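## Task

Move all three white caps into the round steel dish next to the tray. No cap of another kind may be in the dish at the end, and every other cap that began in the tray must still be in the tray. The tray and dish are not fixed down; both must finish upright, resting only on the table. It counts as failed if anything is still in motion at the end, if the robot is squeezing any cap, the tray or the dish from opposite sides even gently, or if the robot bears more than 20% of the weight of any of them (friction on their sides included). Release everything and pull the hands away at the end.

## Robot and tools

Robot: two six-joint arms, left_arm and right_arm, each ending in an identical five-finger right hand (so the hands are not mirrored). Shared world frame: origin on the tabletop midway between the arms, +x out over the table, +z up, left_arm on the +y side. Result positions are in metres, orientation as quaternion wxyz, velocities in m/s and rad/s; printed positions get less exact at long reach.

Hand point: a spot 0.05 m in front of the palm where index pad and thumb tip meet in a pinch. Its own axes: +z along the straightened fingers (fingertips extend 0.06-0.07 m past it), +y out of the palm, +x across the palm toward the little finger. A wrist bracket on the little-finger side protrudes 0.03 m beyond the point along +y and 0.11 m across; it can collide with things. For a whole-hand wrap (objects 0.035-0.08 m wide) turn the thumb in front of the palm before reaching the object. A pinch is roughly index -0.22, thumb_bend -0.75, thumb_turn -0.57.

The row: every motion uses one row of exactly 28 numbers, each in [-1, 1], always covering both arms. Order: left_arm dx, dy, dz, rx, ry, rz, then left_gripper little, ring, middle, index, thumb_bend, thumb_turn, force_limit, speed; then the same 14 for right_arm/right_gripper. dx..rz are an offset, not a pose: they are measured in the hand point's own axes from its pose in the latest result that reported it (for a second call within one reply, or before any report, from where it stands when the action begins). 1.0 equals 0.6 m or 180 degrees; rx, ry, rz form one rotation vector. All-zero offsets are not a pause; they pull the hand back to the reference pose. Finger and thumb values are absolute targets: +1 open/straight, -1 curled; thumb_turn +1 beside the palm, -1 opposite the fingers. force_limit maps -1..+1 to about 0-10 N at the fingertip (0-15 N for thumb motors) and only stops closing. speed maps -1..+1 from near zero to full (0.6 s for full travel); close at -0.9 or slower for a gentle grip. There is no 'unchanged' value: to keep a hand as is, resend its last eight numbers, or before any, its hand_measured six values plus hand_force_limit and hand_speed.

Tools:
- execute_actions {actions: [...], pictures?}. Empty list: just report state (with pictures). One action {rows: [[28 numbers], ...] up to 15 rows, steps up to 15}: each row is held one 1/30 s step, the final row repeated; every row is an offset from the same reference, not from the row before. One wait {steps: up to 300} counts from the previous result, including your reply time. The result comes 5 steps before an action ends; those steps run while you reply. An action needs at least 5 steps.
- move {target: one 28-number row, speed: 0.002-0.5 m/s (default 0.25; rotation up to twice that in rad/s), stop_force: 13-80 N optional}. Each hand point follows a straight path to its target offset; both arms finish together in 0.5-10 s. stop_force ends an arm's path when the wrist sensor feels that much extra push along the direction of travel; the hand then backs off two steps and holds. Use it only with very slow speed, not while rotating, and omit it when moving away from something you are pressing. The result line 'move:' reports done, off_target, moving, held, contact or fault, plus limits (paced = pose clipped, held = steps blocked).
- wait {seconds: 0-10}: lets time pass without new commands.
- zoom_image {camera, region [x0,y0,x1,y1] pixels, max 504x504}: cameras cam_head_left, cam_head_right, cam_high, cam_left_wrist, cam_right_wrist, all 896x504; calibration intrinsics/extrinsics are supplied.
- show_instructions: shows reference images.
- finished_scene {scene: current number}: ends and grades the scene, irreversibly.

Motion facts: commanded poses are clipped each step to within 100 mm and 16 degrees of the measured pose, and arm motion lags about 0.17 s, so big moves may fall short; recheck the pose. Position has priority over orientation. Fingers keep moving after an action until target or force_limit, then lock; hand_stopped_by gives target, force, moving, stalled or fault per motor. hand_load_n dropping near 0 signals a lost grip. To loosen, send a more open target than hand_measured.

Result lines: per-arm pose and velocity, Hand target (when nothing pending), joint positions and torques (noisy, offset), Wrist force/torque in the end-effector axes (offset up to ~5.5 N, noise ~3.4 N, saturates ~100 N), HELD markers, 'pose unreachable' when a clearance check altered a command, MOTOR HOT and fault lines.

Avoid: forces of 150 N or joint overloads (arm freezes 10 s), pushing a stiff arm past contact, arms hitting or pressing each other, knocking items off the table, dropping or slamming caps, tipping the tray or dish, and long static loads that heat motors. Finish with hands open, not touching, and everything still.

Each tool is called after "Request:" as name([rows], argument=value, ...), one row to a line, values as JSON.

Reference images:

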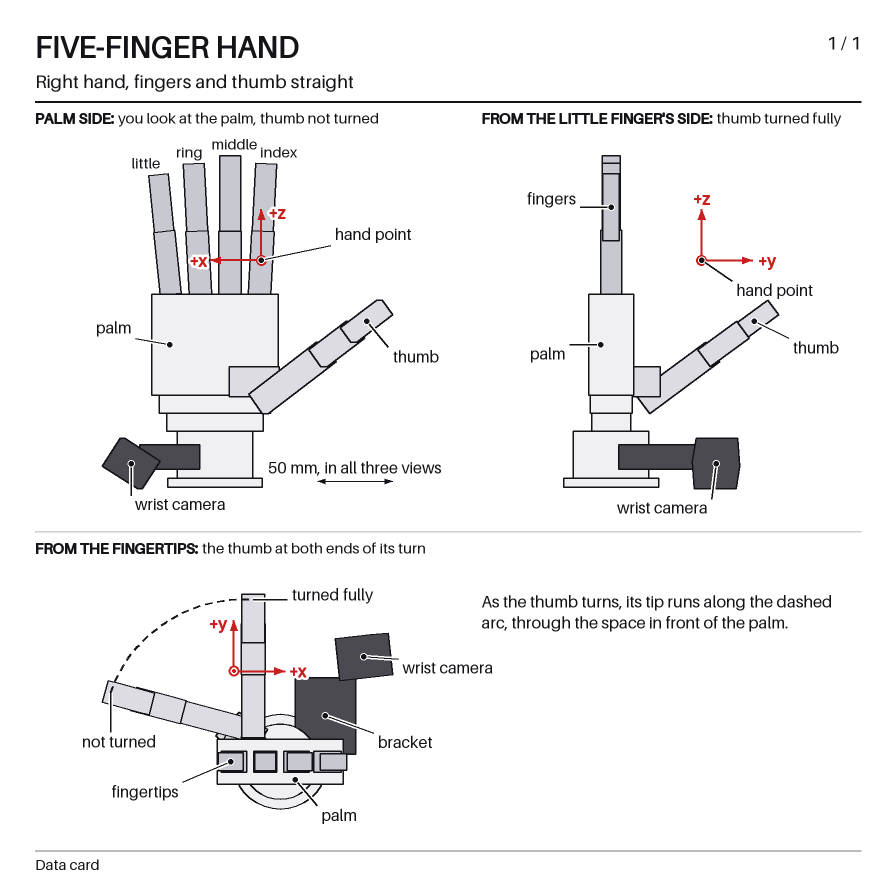

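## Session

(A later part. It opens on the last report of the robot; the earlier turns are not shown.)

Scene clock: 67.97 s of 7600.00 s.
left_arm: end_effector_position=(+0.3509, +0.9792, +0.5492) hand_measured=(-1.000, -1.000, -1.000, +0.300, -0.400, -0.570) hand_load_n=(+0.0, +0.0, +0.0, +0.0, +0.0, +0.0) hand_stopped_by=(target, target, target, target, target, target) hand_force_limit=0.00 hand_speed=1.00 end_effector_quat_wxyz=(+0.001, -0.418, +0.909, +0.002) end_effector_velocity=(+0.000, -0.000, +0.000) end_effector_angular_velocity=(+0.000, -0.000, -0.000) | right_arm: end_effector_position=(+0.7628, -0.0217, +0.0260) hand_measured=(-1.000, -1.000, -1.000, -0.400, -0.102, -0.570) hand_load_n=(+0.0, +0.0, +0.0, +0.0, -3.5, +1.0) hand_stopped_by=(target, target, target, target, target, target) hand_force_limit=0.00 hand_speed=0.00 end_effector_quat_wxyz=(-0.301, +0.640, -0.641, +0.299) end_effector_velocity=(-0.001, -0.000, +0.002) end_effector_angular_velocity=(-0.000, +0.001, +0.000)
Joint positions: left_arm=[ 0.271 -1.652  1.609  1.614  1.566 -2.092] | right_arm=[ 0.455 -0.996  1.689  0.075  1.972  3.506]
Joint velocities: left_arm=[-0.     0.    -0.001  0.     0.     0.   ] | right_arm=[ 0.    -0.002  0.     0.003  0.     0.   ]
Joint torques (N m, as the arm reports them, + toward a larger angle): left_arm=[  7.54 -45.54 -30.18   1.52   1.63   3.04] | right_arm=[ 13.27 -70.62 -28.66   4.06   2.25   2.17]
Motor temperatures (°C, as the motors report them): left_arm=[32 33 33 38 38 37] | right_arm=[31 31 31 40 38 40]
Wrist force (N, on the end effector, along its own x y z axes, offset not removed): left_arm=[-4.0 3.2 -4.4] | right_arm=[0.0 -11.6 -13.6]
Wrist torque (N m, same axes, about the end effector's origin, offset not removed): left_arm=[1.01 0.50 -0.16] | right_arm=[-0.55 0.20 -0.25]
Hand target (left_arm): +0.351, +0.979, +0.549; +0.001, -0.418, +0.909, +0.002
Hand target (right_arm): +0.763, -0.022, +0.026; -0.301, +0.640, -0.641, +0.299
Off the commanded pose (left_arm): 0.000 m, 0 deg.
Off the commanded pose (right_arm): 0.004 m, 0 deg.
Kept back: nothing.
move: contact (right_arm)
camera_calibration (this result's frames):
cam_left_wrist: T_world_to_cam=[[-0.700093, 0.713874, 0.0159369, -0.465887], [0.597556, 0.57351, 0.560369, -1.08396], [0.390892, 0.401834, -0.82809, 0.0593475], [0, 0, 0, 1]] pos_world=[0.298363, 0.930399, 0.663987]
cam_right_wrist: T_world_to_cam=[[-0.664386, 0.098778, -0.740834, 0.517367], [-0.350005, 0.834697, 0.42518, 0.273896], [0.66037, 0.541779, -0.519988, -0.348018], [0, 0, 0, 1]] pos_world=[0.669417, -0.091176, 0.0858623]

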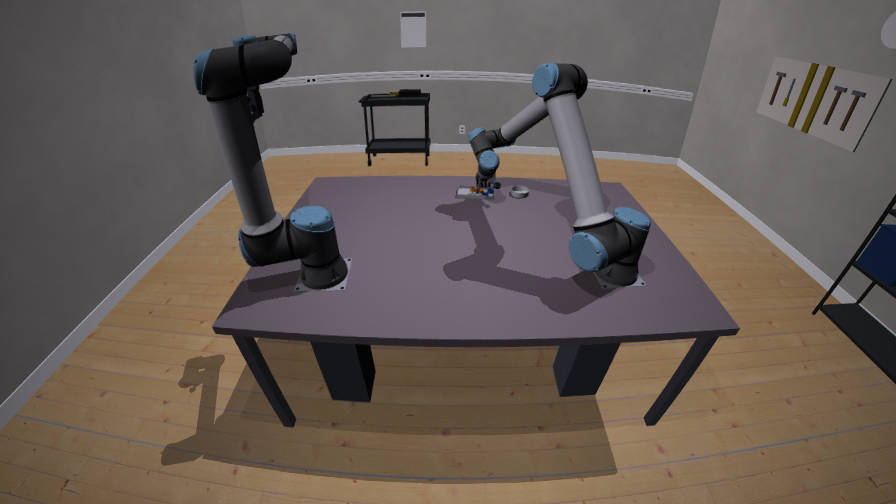

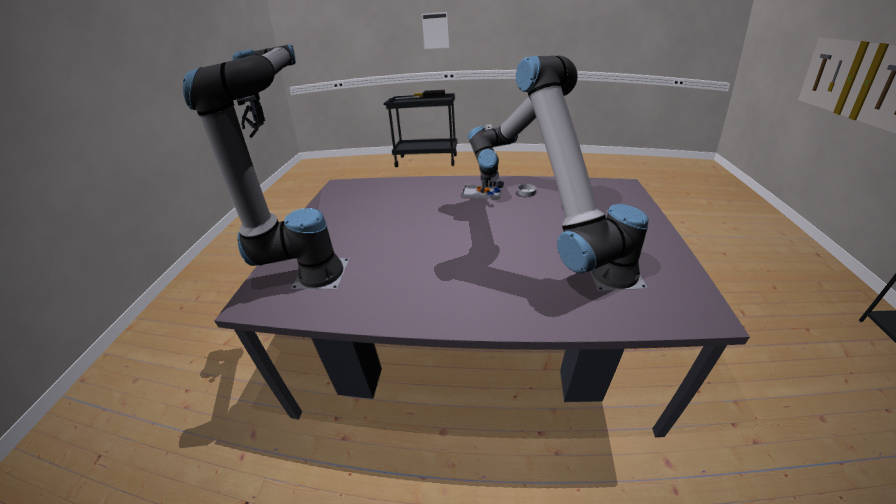

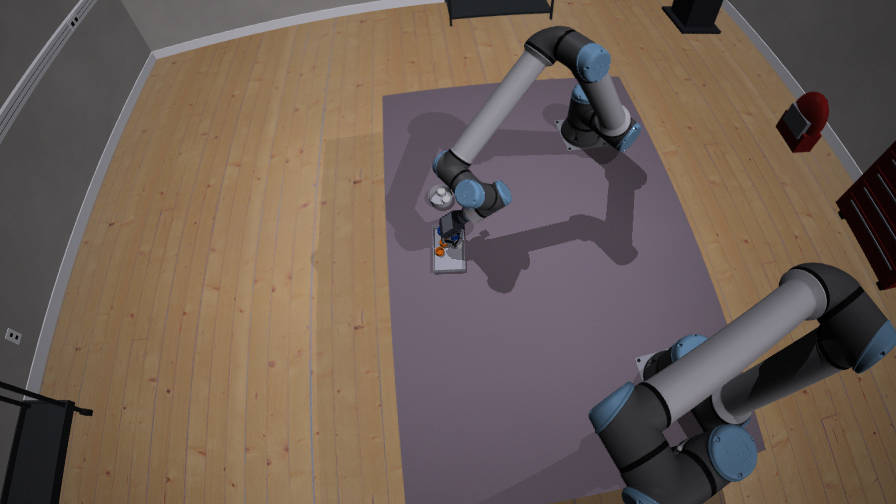

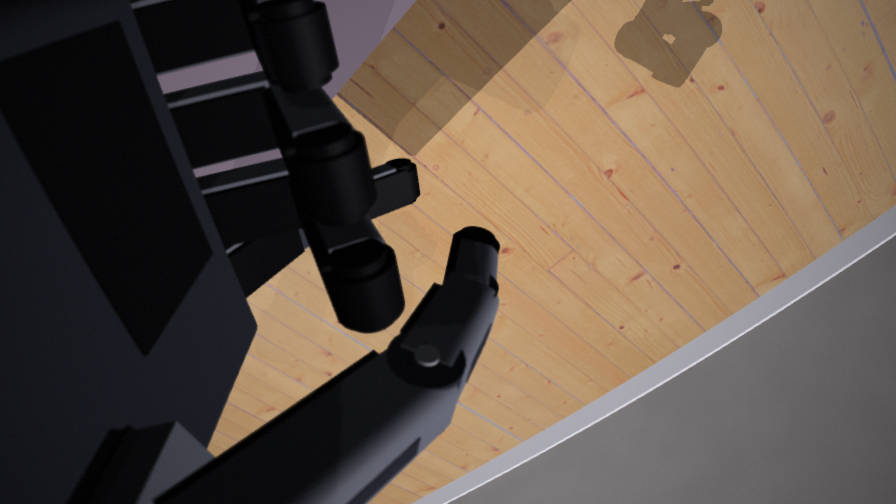

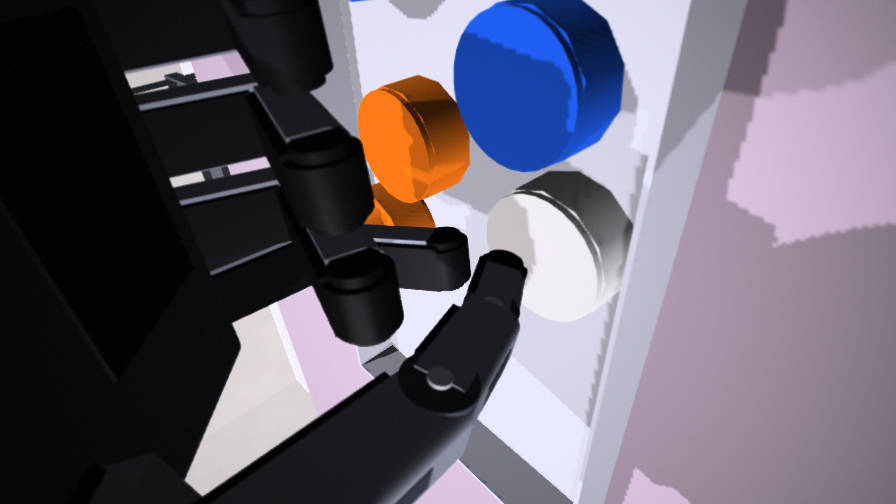

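Request:
move(target=[0,0,0,0,0,0,-1,-1,-1,0.3,-0.4,-0.57,0,1, 0,-0.0064,-0.0054,0,0,0,-1,-1,-1,-0.4,-0.1,-0.57,0,0], speed=0.03)

Request:
move(target=[0,0,0,0,0,0,-1,-1,-1,0.3,-0.4,-0.57,0,1, 0.005,0.013,-0.0153,0,0,0,-1,-1,-1,-0.4,-0.1,-0.57,0,0], speed=0.03)

Request:
move(target=[0,0,0,0,0,0,-1,-1,-1,0.3,-0.4,-0.57,0,1, 0,0.0128,0.0107,0,0,0,-1,-1,-1,-0.4,-0.1,-0.57,0,0], speed=0.006, stop_force=13)

Scene clock: 69.07 s of 7600.00 s.
left_arm: end_effector_position=(+0.3509, +0.9792, +0.5492) hand_measured=(-1.000, -1.000, -1.000, +0.300, -0.400, -0.570) hand_load_n=(+0.0, +0.0, +0.0, +0.0, +0.0, +0.0) hand_stopped_by=(target, target, target, target, target, target) hand_force_limit=0.00 hand_speed=1.00 end_effector_quat_wxyz=(+0.001, -0.418, +0.909, +0.002) end_effector_velocity=(+0.001, -0.001, +0.000) end_effector_angular_velocity=(+0.000, -0.000, -0.003) | right_arm: end_effector_position=(+0.7627, -0.0217, +0.0309) hand_measured=(-1.000, -1.000, -1.000, -0.400, -0.100, -0.570) hand_load_n=(+0.0, +0.0, +0.0, +0.0, +0.0, +0.0) hand_stopped_by=(target, target, target, target, target, target) hand_force_limit=0.00 hand_speed=0.00 end_effector_quat_wxyz=(-0.301, +0.640, -0.641, +0.299) end_effector_velocity=(+0.001, -0.001, +0.001) end_effector_angular_velocity=(-0.000, -0.001, -0.002)
Joint positions: left_arm=[ 0.271 -1.652  1.609  1.614  1.566 -2.092] | right_arm=[ 0.455 -1.001  1.687  0.082  1.972  3.506]
Joint velocities: left_arm=[-0.003 -0.    -0.    -0.    -0.    -0.   ] | right_arm=[-0.001 -0.001 -0.001  0.002  0.    -0.   ]
Joint torques (N m, as the arm reports them, + toward a larger angle): left_arm=[  7.22 -43.62 -30.34   1.4    1.81   2.89] | right_arm=[ 14.12 -85.91 -38.79   3.74   2.42   2.51]
Motor temperatures (°C, as the motors report them): left_arm=[32 33 33 38 38 37] | right_arm=[31 31 31 40 38 40]
Wrist force (N, on the end effector, along its own x y z axes, offset not removed): left_arm=[2.5 1.5 -2.5] | right_arm=[-1.5 -2.2 -0.7]
Wrist torque (N m, same axes, about the end effector's origin, offset not removed): left_arm=[0.56 -0.44 0.52] | right_arm=[-0.41 0.42 -0.35]
Hand target (left_arm): +0.351, +0.979, +0.549; +0.001, -0.418, +0.909, +0.002
Hand target (right_arm): +0.763, -0.022, +0.031; -0.301, +0.640, -0.641, +0.299
Off the commanded pose (left_arm): 0.000 m, 0 deg.
Off the commanded pose (right_arm): 0.000 m, 0 deg.
Kept back: nothing.
move: done
camera_calibration (this result's frames):
cam_left_wrist: T_world_to_cam=[[-0.700093, 0.713874, 0.015937, -0.465888], [0.597556, 0.57351, 0.560369, -1.08396], [0.390892, 0.401833, -0.82809, 0.0593474], [0, 0, 0, 1]] pos_world=[0.298363, 0.930399, 0.663987]
cam_right_wrist: T_world_to_cam=[[-0.664391, 0.098775, -0.740829, 0.521006], [-0.350001, 0.834698, 0.425179, 0.271803], [0.660366, 0.541777, -0.519995, -0.345433], [0, 0, 0, 1]] pos_world=[0.669396, -0.0911882, 0.0907878]

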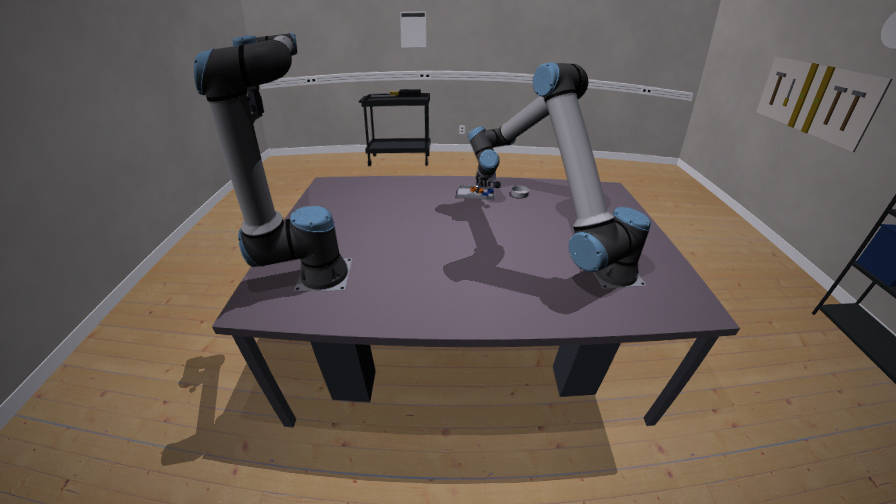

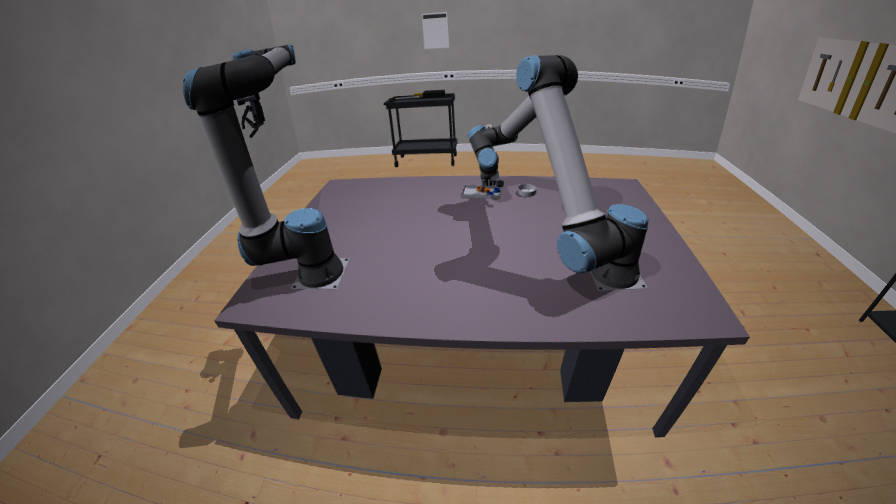

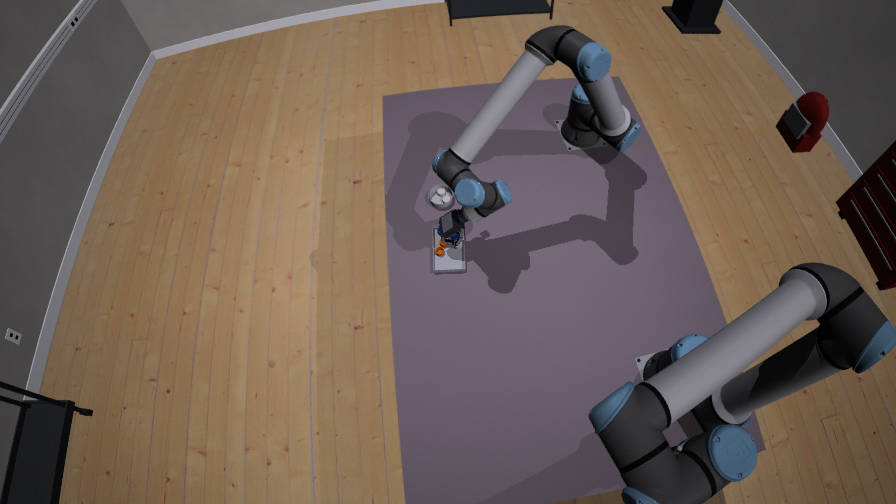

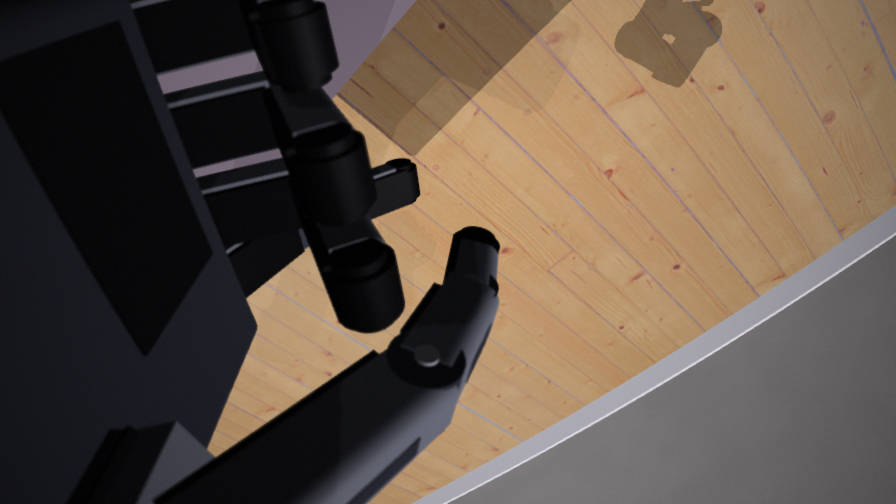

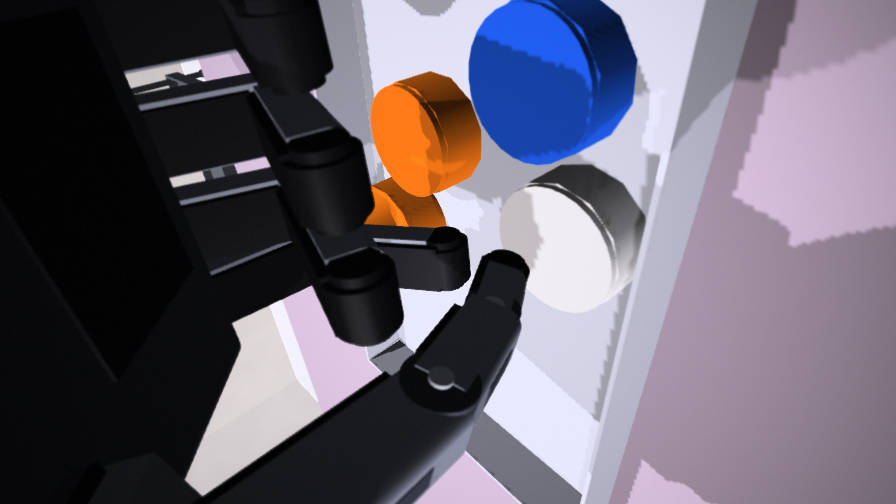

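Scene clock: 69.83 s of 7600.00 s.
left_arm: end_effector_position=(+0.3509, +0.9792, +0.5492) hand_measured=(-1.000, -1.000, -1.000, +0.300, -0.400, -0.570) hand_load_n=(+0.0, +0.0, +0.0, +0.0, +0.0, +0.0) hand_stopped_by=(target, target, target, target, target, target) hand_force_limit=0.00 hand_speed=1.00 end_effector_quat_wxyz=(+0.001, -0.418, +0.909, +0.002) end_effector_velocity=(-0.000, +0.000, -0.000) end_effector_angular_velocity=(+0.000, -0.000, +0.000) | right_arm: end_effector_position=(+0.7508, -0.0247, +0.0308) hand_measured=(-1.000, -1.000, -1.000, -0.400, -0.100, -0.570) hand_load_n=(+0.0, +0.0, +0.0, +0.0, +0.0, +0.0) hand_stopped_by=(target, target, target, target, target, target) hand_force_limit=0.00 hand_speed=0.00 end_effector_quat_wxyz=(-0.301, +0.640, -0.641, +0.299) end_effector_velocity=(-0.001, -0.001, +0.000) end_effector_angular_velocity=(+0.000, -0.000, -0.001)
Joint positions: left_arm=[ 0.271 -1.652  1.609  1.614  1.566 -2.092] | right_arm=[ 0.46  -1.014  1.711  0.073  1.975  3.509]
Joint velocities: left_arm=[ 0. -0.  0. -0.  0.  0.] | right_arm=[ 0.    -0.002  0.003 -0.001  0.001  0.001]
Joint torques (N m, as the arm reports them, + toward a larger angle): left_arm=[  6.87 -45.58 -30.05   1.5    1.92   3.47] | right_arm=[ 19.51 -87.98 -23.24  -0.69   3.38   4.16]
Motor temperatures (°C, as the motors report them): left_arm=[32 33 33 38 38 37] | right_arm=[31 31 31 40 38 40]
Wrist force (N, on the end effector, along its own x y z axes, offset not removed): left_arm=[-3.0 -2.2 -10.5] | right_arm=[-0.7 -1.1 -0.5]
Wrist torque (N m, same axes, about the end effector's origin, offset not removed): left_arm=[0.73 0.60 0.08] | right_arm=[-0.27 0.32 -0.33]
Hand target (left_arm): +0.351, +0.979, +0.549; +0.001, -0.418, +0.909, +0.002
Hand target (right_arm): +0.751, -0.025, +0.031; -0.301, +0.640, -0.641, +0.299
Off the commanded pose (left_arm): 0.000 m, 0 deg.
Off the commanded pose (right_arm): 0.000 m, 0 deg.
Kept back: nothing.
move: done
camera_calibration (this result's frames):
cam_left_wrist: T_world_to_cam=[[-0.700093, 0.713874, 0.0159369, -0.465887], [0.597555, 0.57351, 0.560369, -1.08396], [0.390893, 0.401834, -0.82809, 0.0593472], [0, 0, 0, 1]] pos_world=[0.298363, 0.930399, 0.663987]
cam_right_wrist: T_world_to_cam=[[-0.664392, 0.0987776, -0.740828, 0.513299], [-0.349998, 0.834699, 0.425181, 0.270155], [0.660367, 0.541775, -0.519996, -0.335997], [0, 0, 0, 1]] pos_world=[0.657467, -0.0941656, 0.0906848]

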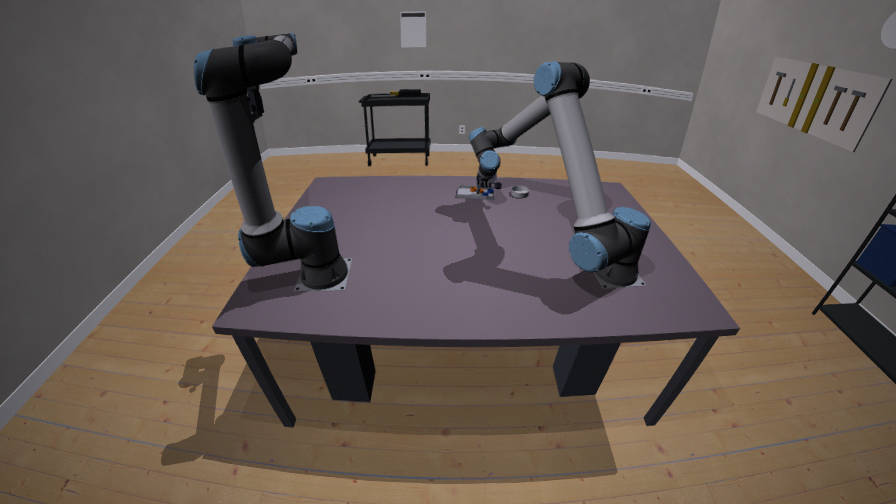

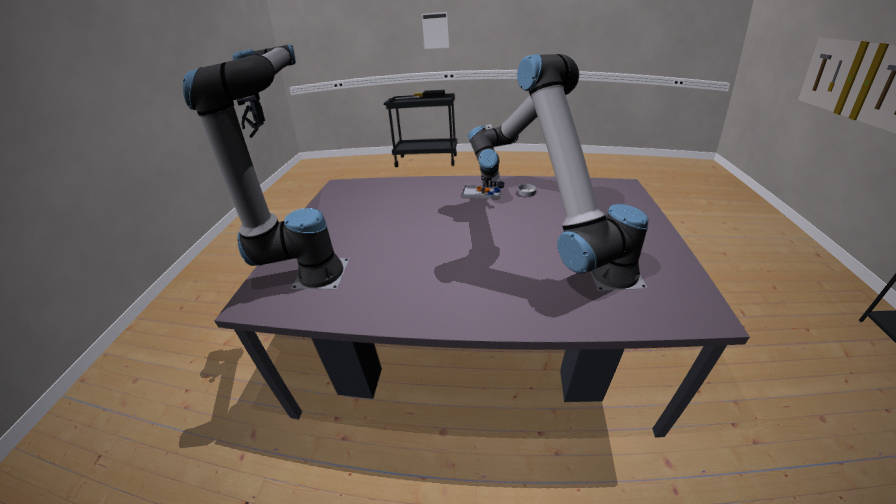

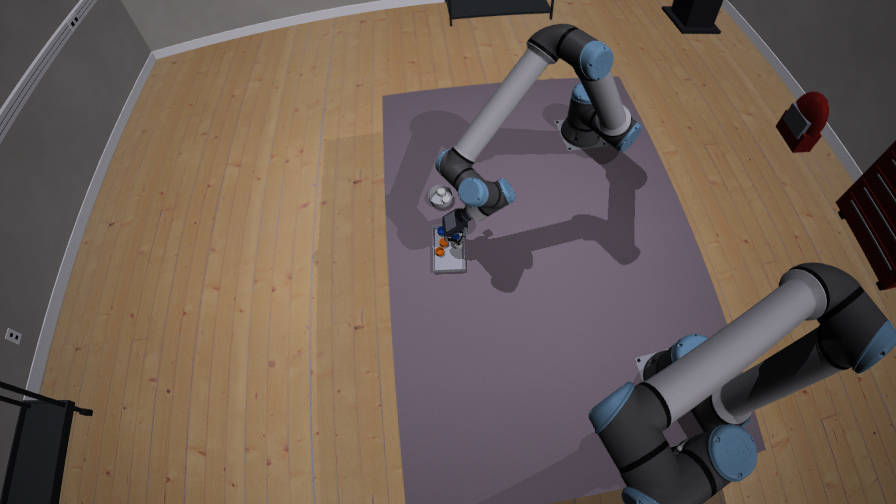

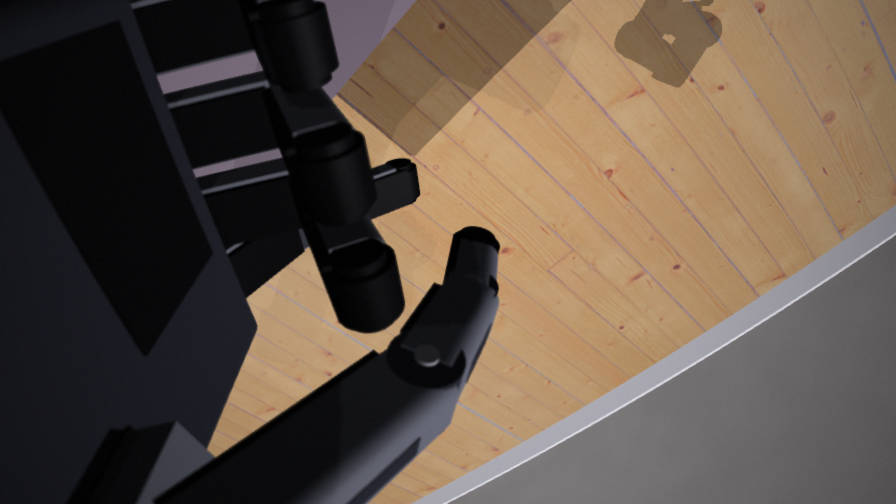

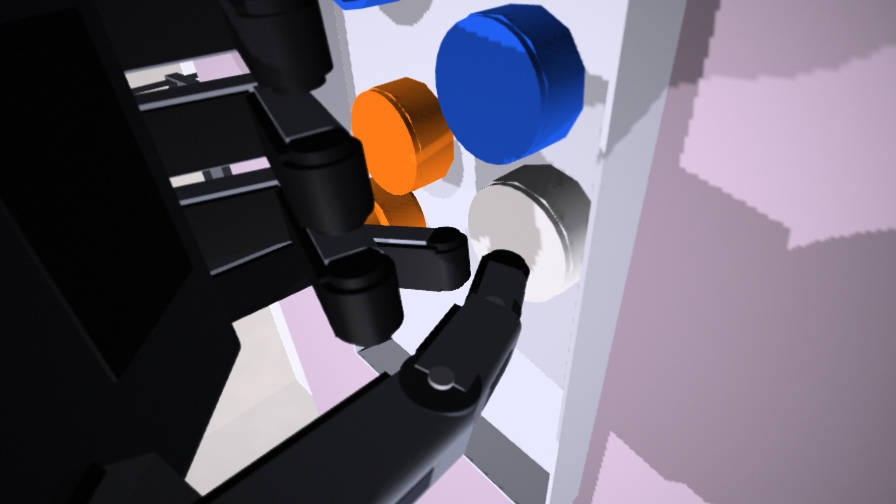

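Scene clock: 71.00 s of 7600.00 s.
left_arm: end_effector_position=(+0.3509, +0.9792, +0.5492) hand_measured=(-1.000, -1.000, -1.000, +0.300, -0.400, -0.570) hand_load_n=(+0.0, +0.0, +0.0, +0.0, +0.0, +0.0) hand_stopped_by=(target, target, target, target, target, target) hand_force_limit=0.00 hand_speed=1.00 end_effector_quat_wxyz=(+0.001, -0.418, +0.909, +0.002) end_effector_velocity=(+0.001, -0.001, +0.001) end_effector_angular_velocity=(+0.001, -0.001, -0.003) | right_arm: end_effector_position=(+0.7508, -0.0247, +0.0259) hand_measured=(-1.000, -1.000, -1.000, -0.400, -0.102, -0.570) hand_load_n=(+0.0, +0.0, +0.0, +0.0, -3.5, +1.0) hand_stopped_by=(target, target, target, target, target, target) hand_force_limit=0.00 hand_speed=0.00 end_effector_quat_wxyz=(-0.301, +0.640, -0.641, +0.299) end_effector_velocity=(-0.001, +0.001, +0.001) end_effector_angular_velocity=(-0.000, +0.001, +0.002)
Joint positions: left_arm=[ 0.271 -1.652  1.609  1.614  1.566 -2.092] | right_arm=[ 0.46  -1.009  1.713  0.066  1.976  3.509]
Joint velocities: left_arm=[-0.003 -0.001 -0.     0.     0.    -0.   ] | right_arm=[ 0.001 -0.002 -0.     0.003 -0.001 -0.   ]
Joint torques (N m, as the arm reports them, + toward a larger angle): left_arm=[  8.96 -43.24 -29.95   1.49   1.74   2.9 ] | right_arm=[ 17.07 -68.64 -27.62   3.58   3.08   3.12]
Motor temperatures (°C, as the motors report them): left_arm=[32 33 33 38 38 37] | right_arm=[31 31 31 40 38 40]
Wrist force (N, on the end effector, along its own x y z axes, offset not removed): left_arm=[-7.5 0.9 -4.8] | right_arm=[-0.1 -12.4 -15.2]
Wrist torque (N m, same axes, about the end effector's origin, offset not removed): left_arm=[0.56 1.19 -0.14] | right_arm=[-0.48 0.35 -0.36]
Hand target (left_arm): +0.351, +0.979, +0.549; +0.001, -0.418, +0.909, +0.002
Hand target (right_arm): +0.751, -0.025, +0.026; -0.301, +0.640, -0.641, +0.299
Off the commanded pose (left_arm): 0.000 m, 0 deg.
Off the commanded pose (right_arm): 0.005 m, 0 deg.
Kept back: nothing.
move: contact (right_arm)
camera_calibration (this result's frames):
cam_left_wrist: T_world_to_cam=[[-0.700093, 0.713874, 0.0159369, -0.465888], [0.597556, 0.57351, 0.560369, -1.08396], [0.390893, 0.401834, -0.82809, 0.0593472], [0, 0, 0, 1]] pos_world=[0.298363, 0.930399, 0.663987]
cam_right_wrist: T_world_to_cam=[[-0.664373, 0.0987888, -0.740844, 0.509673], [-0.350009, 0.834693, 0.425184, 0.272222], [0.660381, 0.541783, -0.51997, -0.338525], [0, 0, 0, 1]] pos_world=[0.657449, -0.0941644, 0.0858211]

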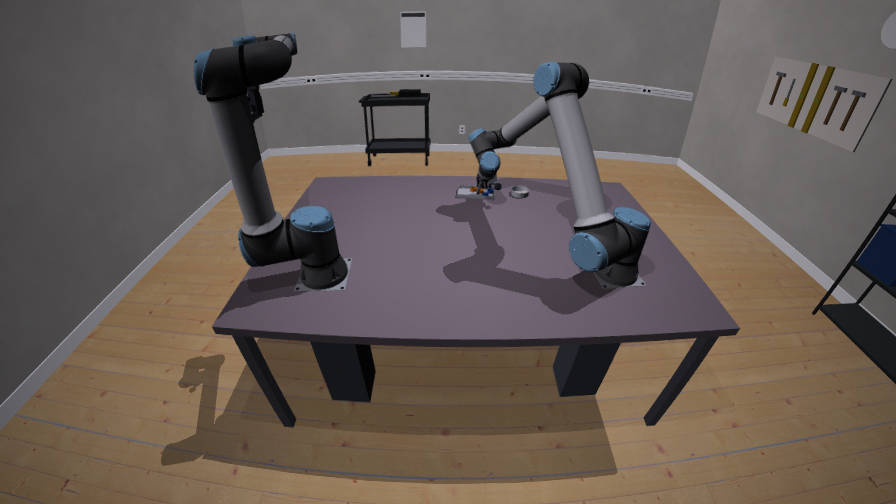

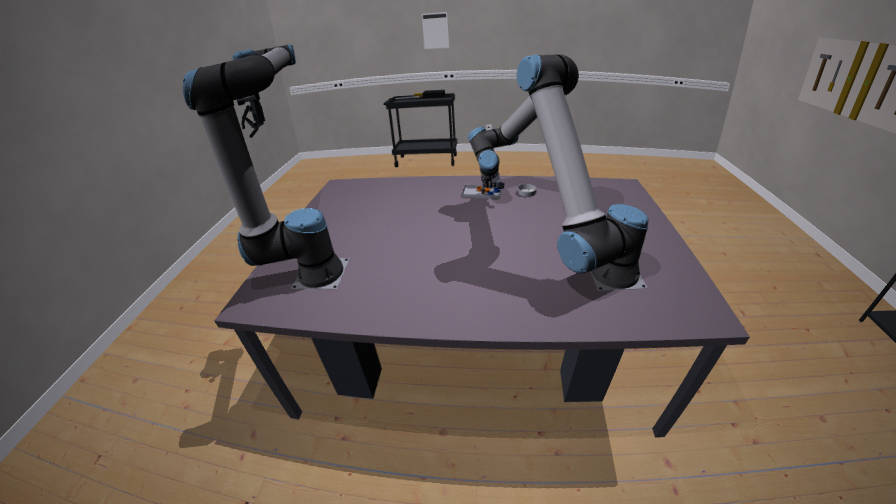

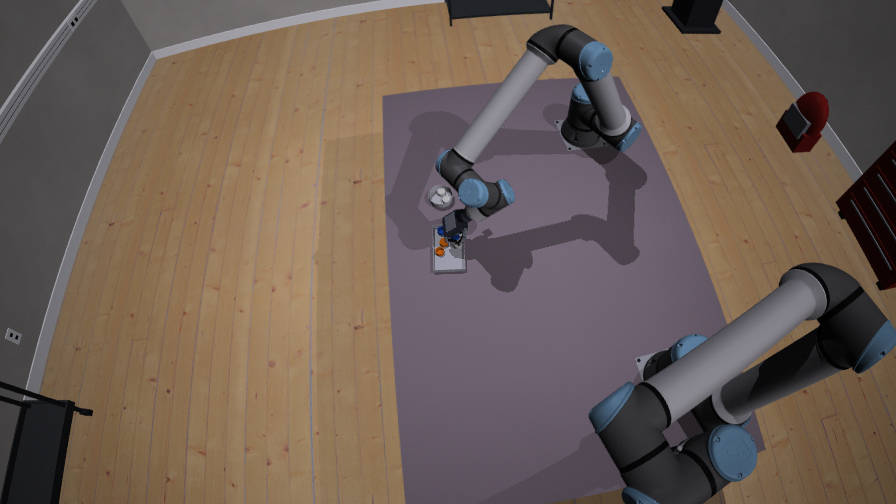

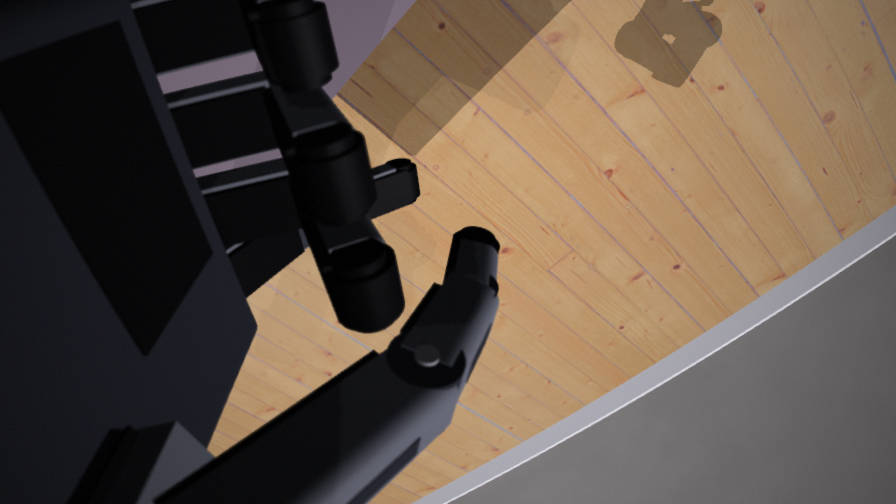

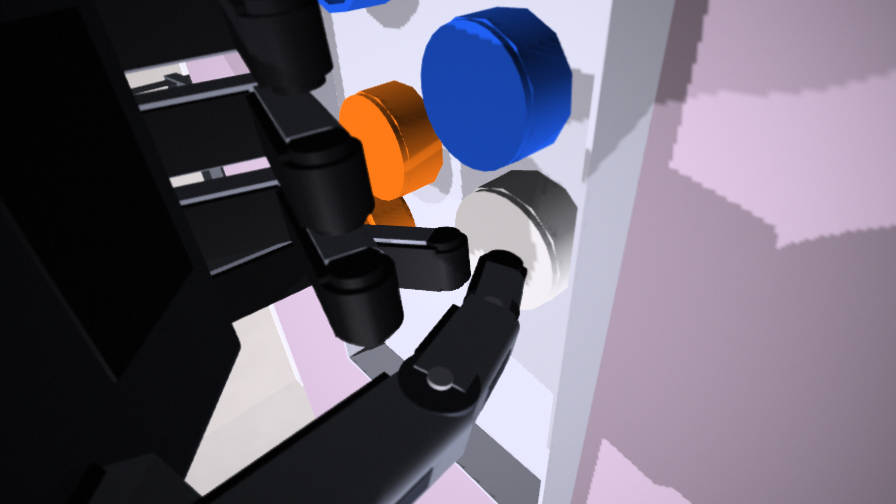

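Request:
move(target=[0,0,0,0,0,0,-1,-1,-1,0.3,-0.4,-0.57,0,1, -0.033,-0.017,0.025,0,0,0,-1,-1,-1,-0.4,-0.1,-0.57,0,0], speed=0.02)

Scene clock: 72.83 s of 7600.00 s.
left_arm: end_effector_position=(+0.3509, +0.9792, +0.5492) hand_measured=(-1.000, -1.000, -1.000, +0.300, -0.400, -0.570) hand_load_n=(+0.0, +0.0, +0.0, +0.0, +0.0, +0.0) hand_stopped_by=(target, target, target, target, target, target) hand_force_limit=0.00 hand_speed=1.00 end_effector_quat_wxyz=(+0.001, -0.418, +0.909, +0.002) end_effector_velocity=(-0.001, +0.000, -0.000) end_effector_angular_velocity=(-0.000, +0.000, +0.001) | right_arm: end_effector_position=(+0.7688, -0.0050, +0.0242) hand_measured=(-1.000, -1.000, -1.000, -0.400, -0.106, -0.570) hand_load_n=(+0.0, +0.0, +0.0, +0.0, -11.0, -1.0) hand_stopped_by=(target, target, target, target, target, target) hand_force_limit=0.00 hand_speed=0.00 end_effector_quat_wxyz=(-0.301, +0.640, -0.641, +0.299) end_effector_velocity=(+0.001, +0.001, -0.000) end_effector_angular_velocity=(-0.001, -0.000, -0.001)
Joint positions: left_arm=[ 0.271 -1.652  1.609  1.614  1.566 -2.092] | right_arm=[ 0.471 -0.972  1.652  0.093  1.983  3.518]
Joint velocities: left_arm=[ 0.001 -0.     0.001  0.     0.     0.   ] | right_arm=[ 0.001  0.003 -0.004  0.002  0.002  0.   ]
Joint torques (N m, as the arm reports them, + toward a larger angle): left_arm=[  8.37 -43.29 -29.78   1.1    1.64   3.36] | right_arm=[ 21.03 -28.57 -21.39   4.77   1.65   3.43]
Motor temperatures (°C, as the motors report them): left_arm=[32 33 33 38 38 37] | right_arm=[31 31 31 40 38 40]
Wrist force (N, on the end effector, along its own x y z axes, offset not removed): left_arm=[-1.9 4.9 1.4] | right_arm=[3.1 -27.9 -30.0]
Wrist torque (N m, same axes, about the end effector's origin, offset not removed): left_arm=[0.77 0.23 0.10] | right_arm=[-0.90 0.37 -0.38]
Hand target (left_arm): +0.351, +0.979, +0.549; +0.001, -0.418, +0.909, +0.002
Hand target (right_arm): +0.769, -0.005, +0.024; -0.301, +0.640, -0.641, +0.299
Off the commanded pose (left_arm): 0.000 m, 0 deg.
Off the commanded pose (right_arm): 0.000 m, 0 deg.
Kept back: nothing.
move: done
camera_calibration (this result's frames):
cam_left_wrist: T_world_to_cam=[[-0.700093, 0.713874, 0.015937, -0.465888], [0.597556, 0.57351, 0.560369, -1.08396], [0.390892, 0.401833, -0.82809, 0.0593475], [0, 0, 0, 1]] pos_world=[0.298363, 0.930399, 0.663987]
cam_right_wrist: T_world_to_cam=[[-0.664337, 0.0988065, -0.740873, 0.518354], [-0.350029, 0.834683, 0.425187, 0.26281], [0.660406, 0.541794, -0.519926, -0.361994], [0, 0, 0, 1]] pos_world=[0.675416, -0.0744529, 0.0840812]

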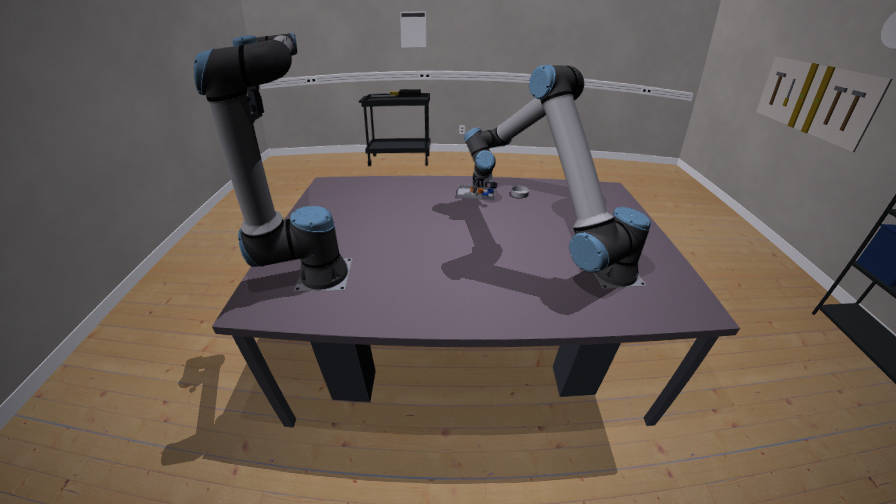

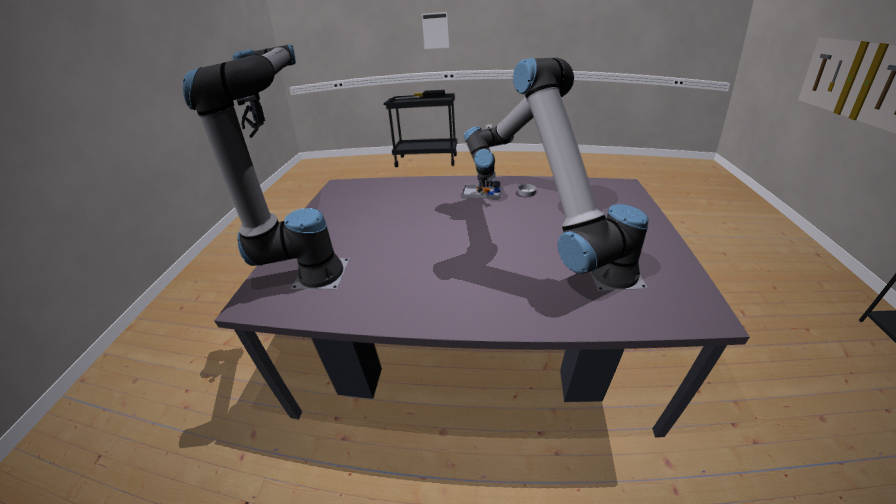

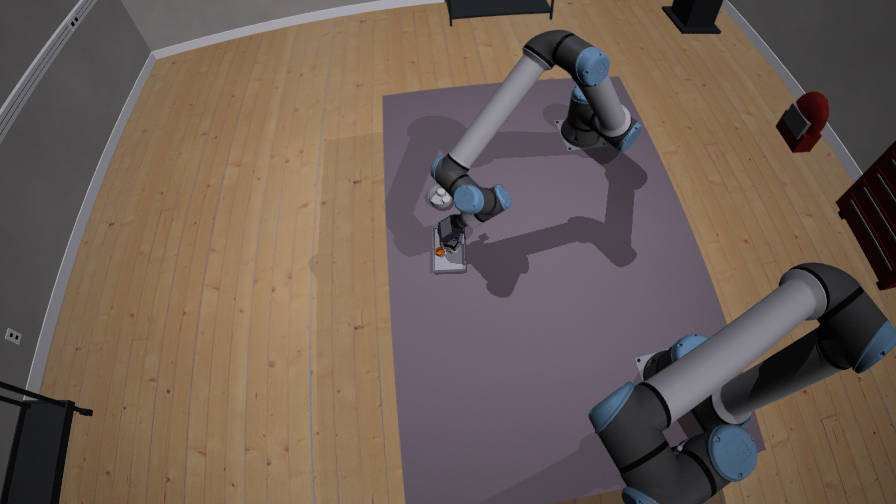

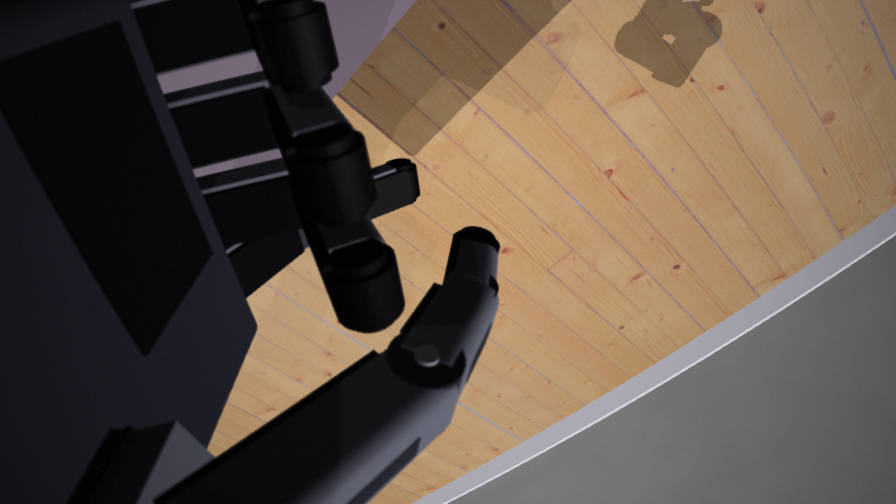

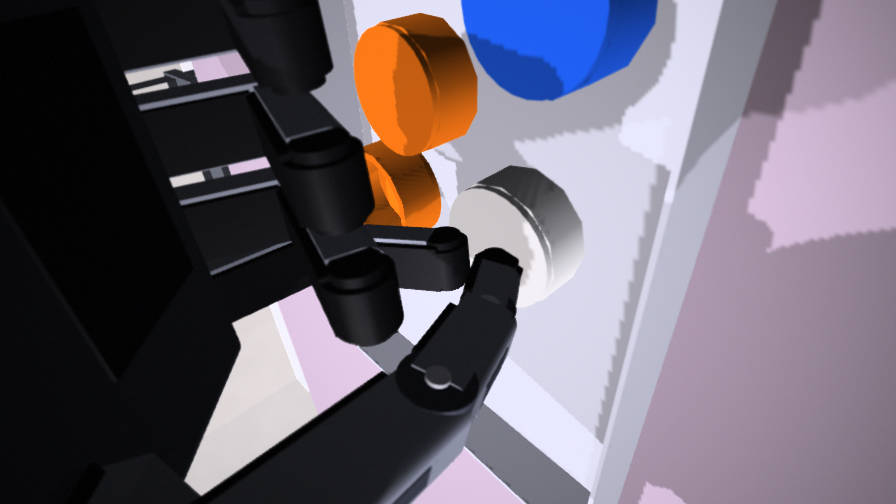

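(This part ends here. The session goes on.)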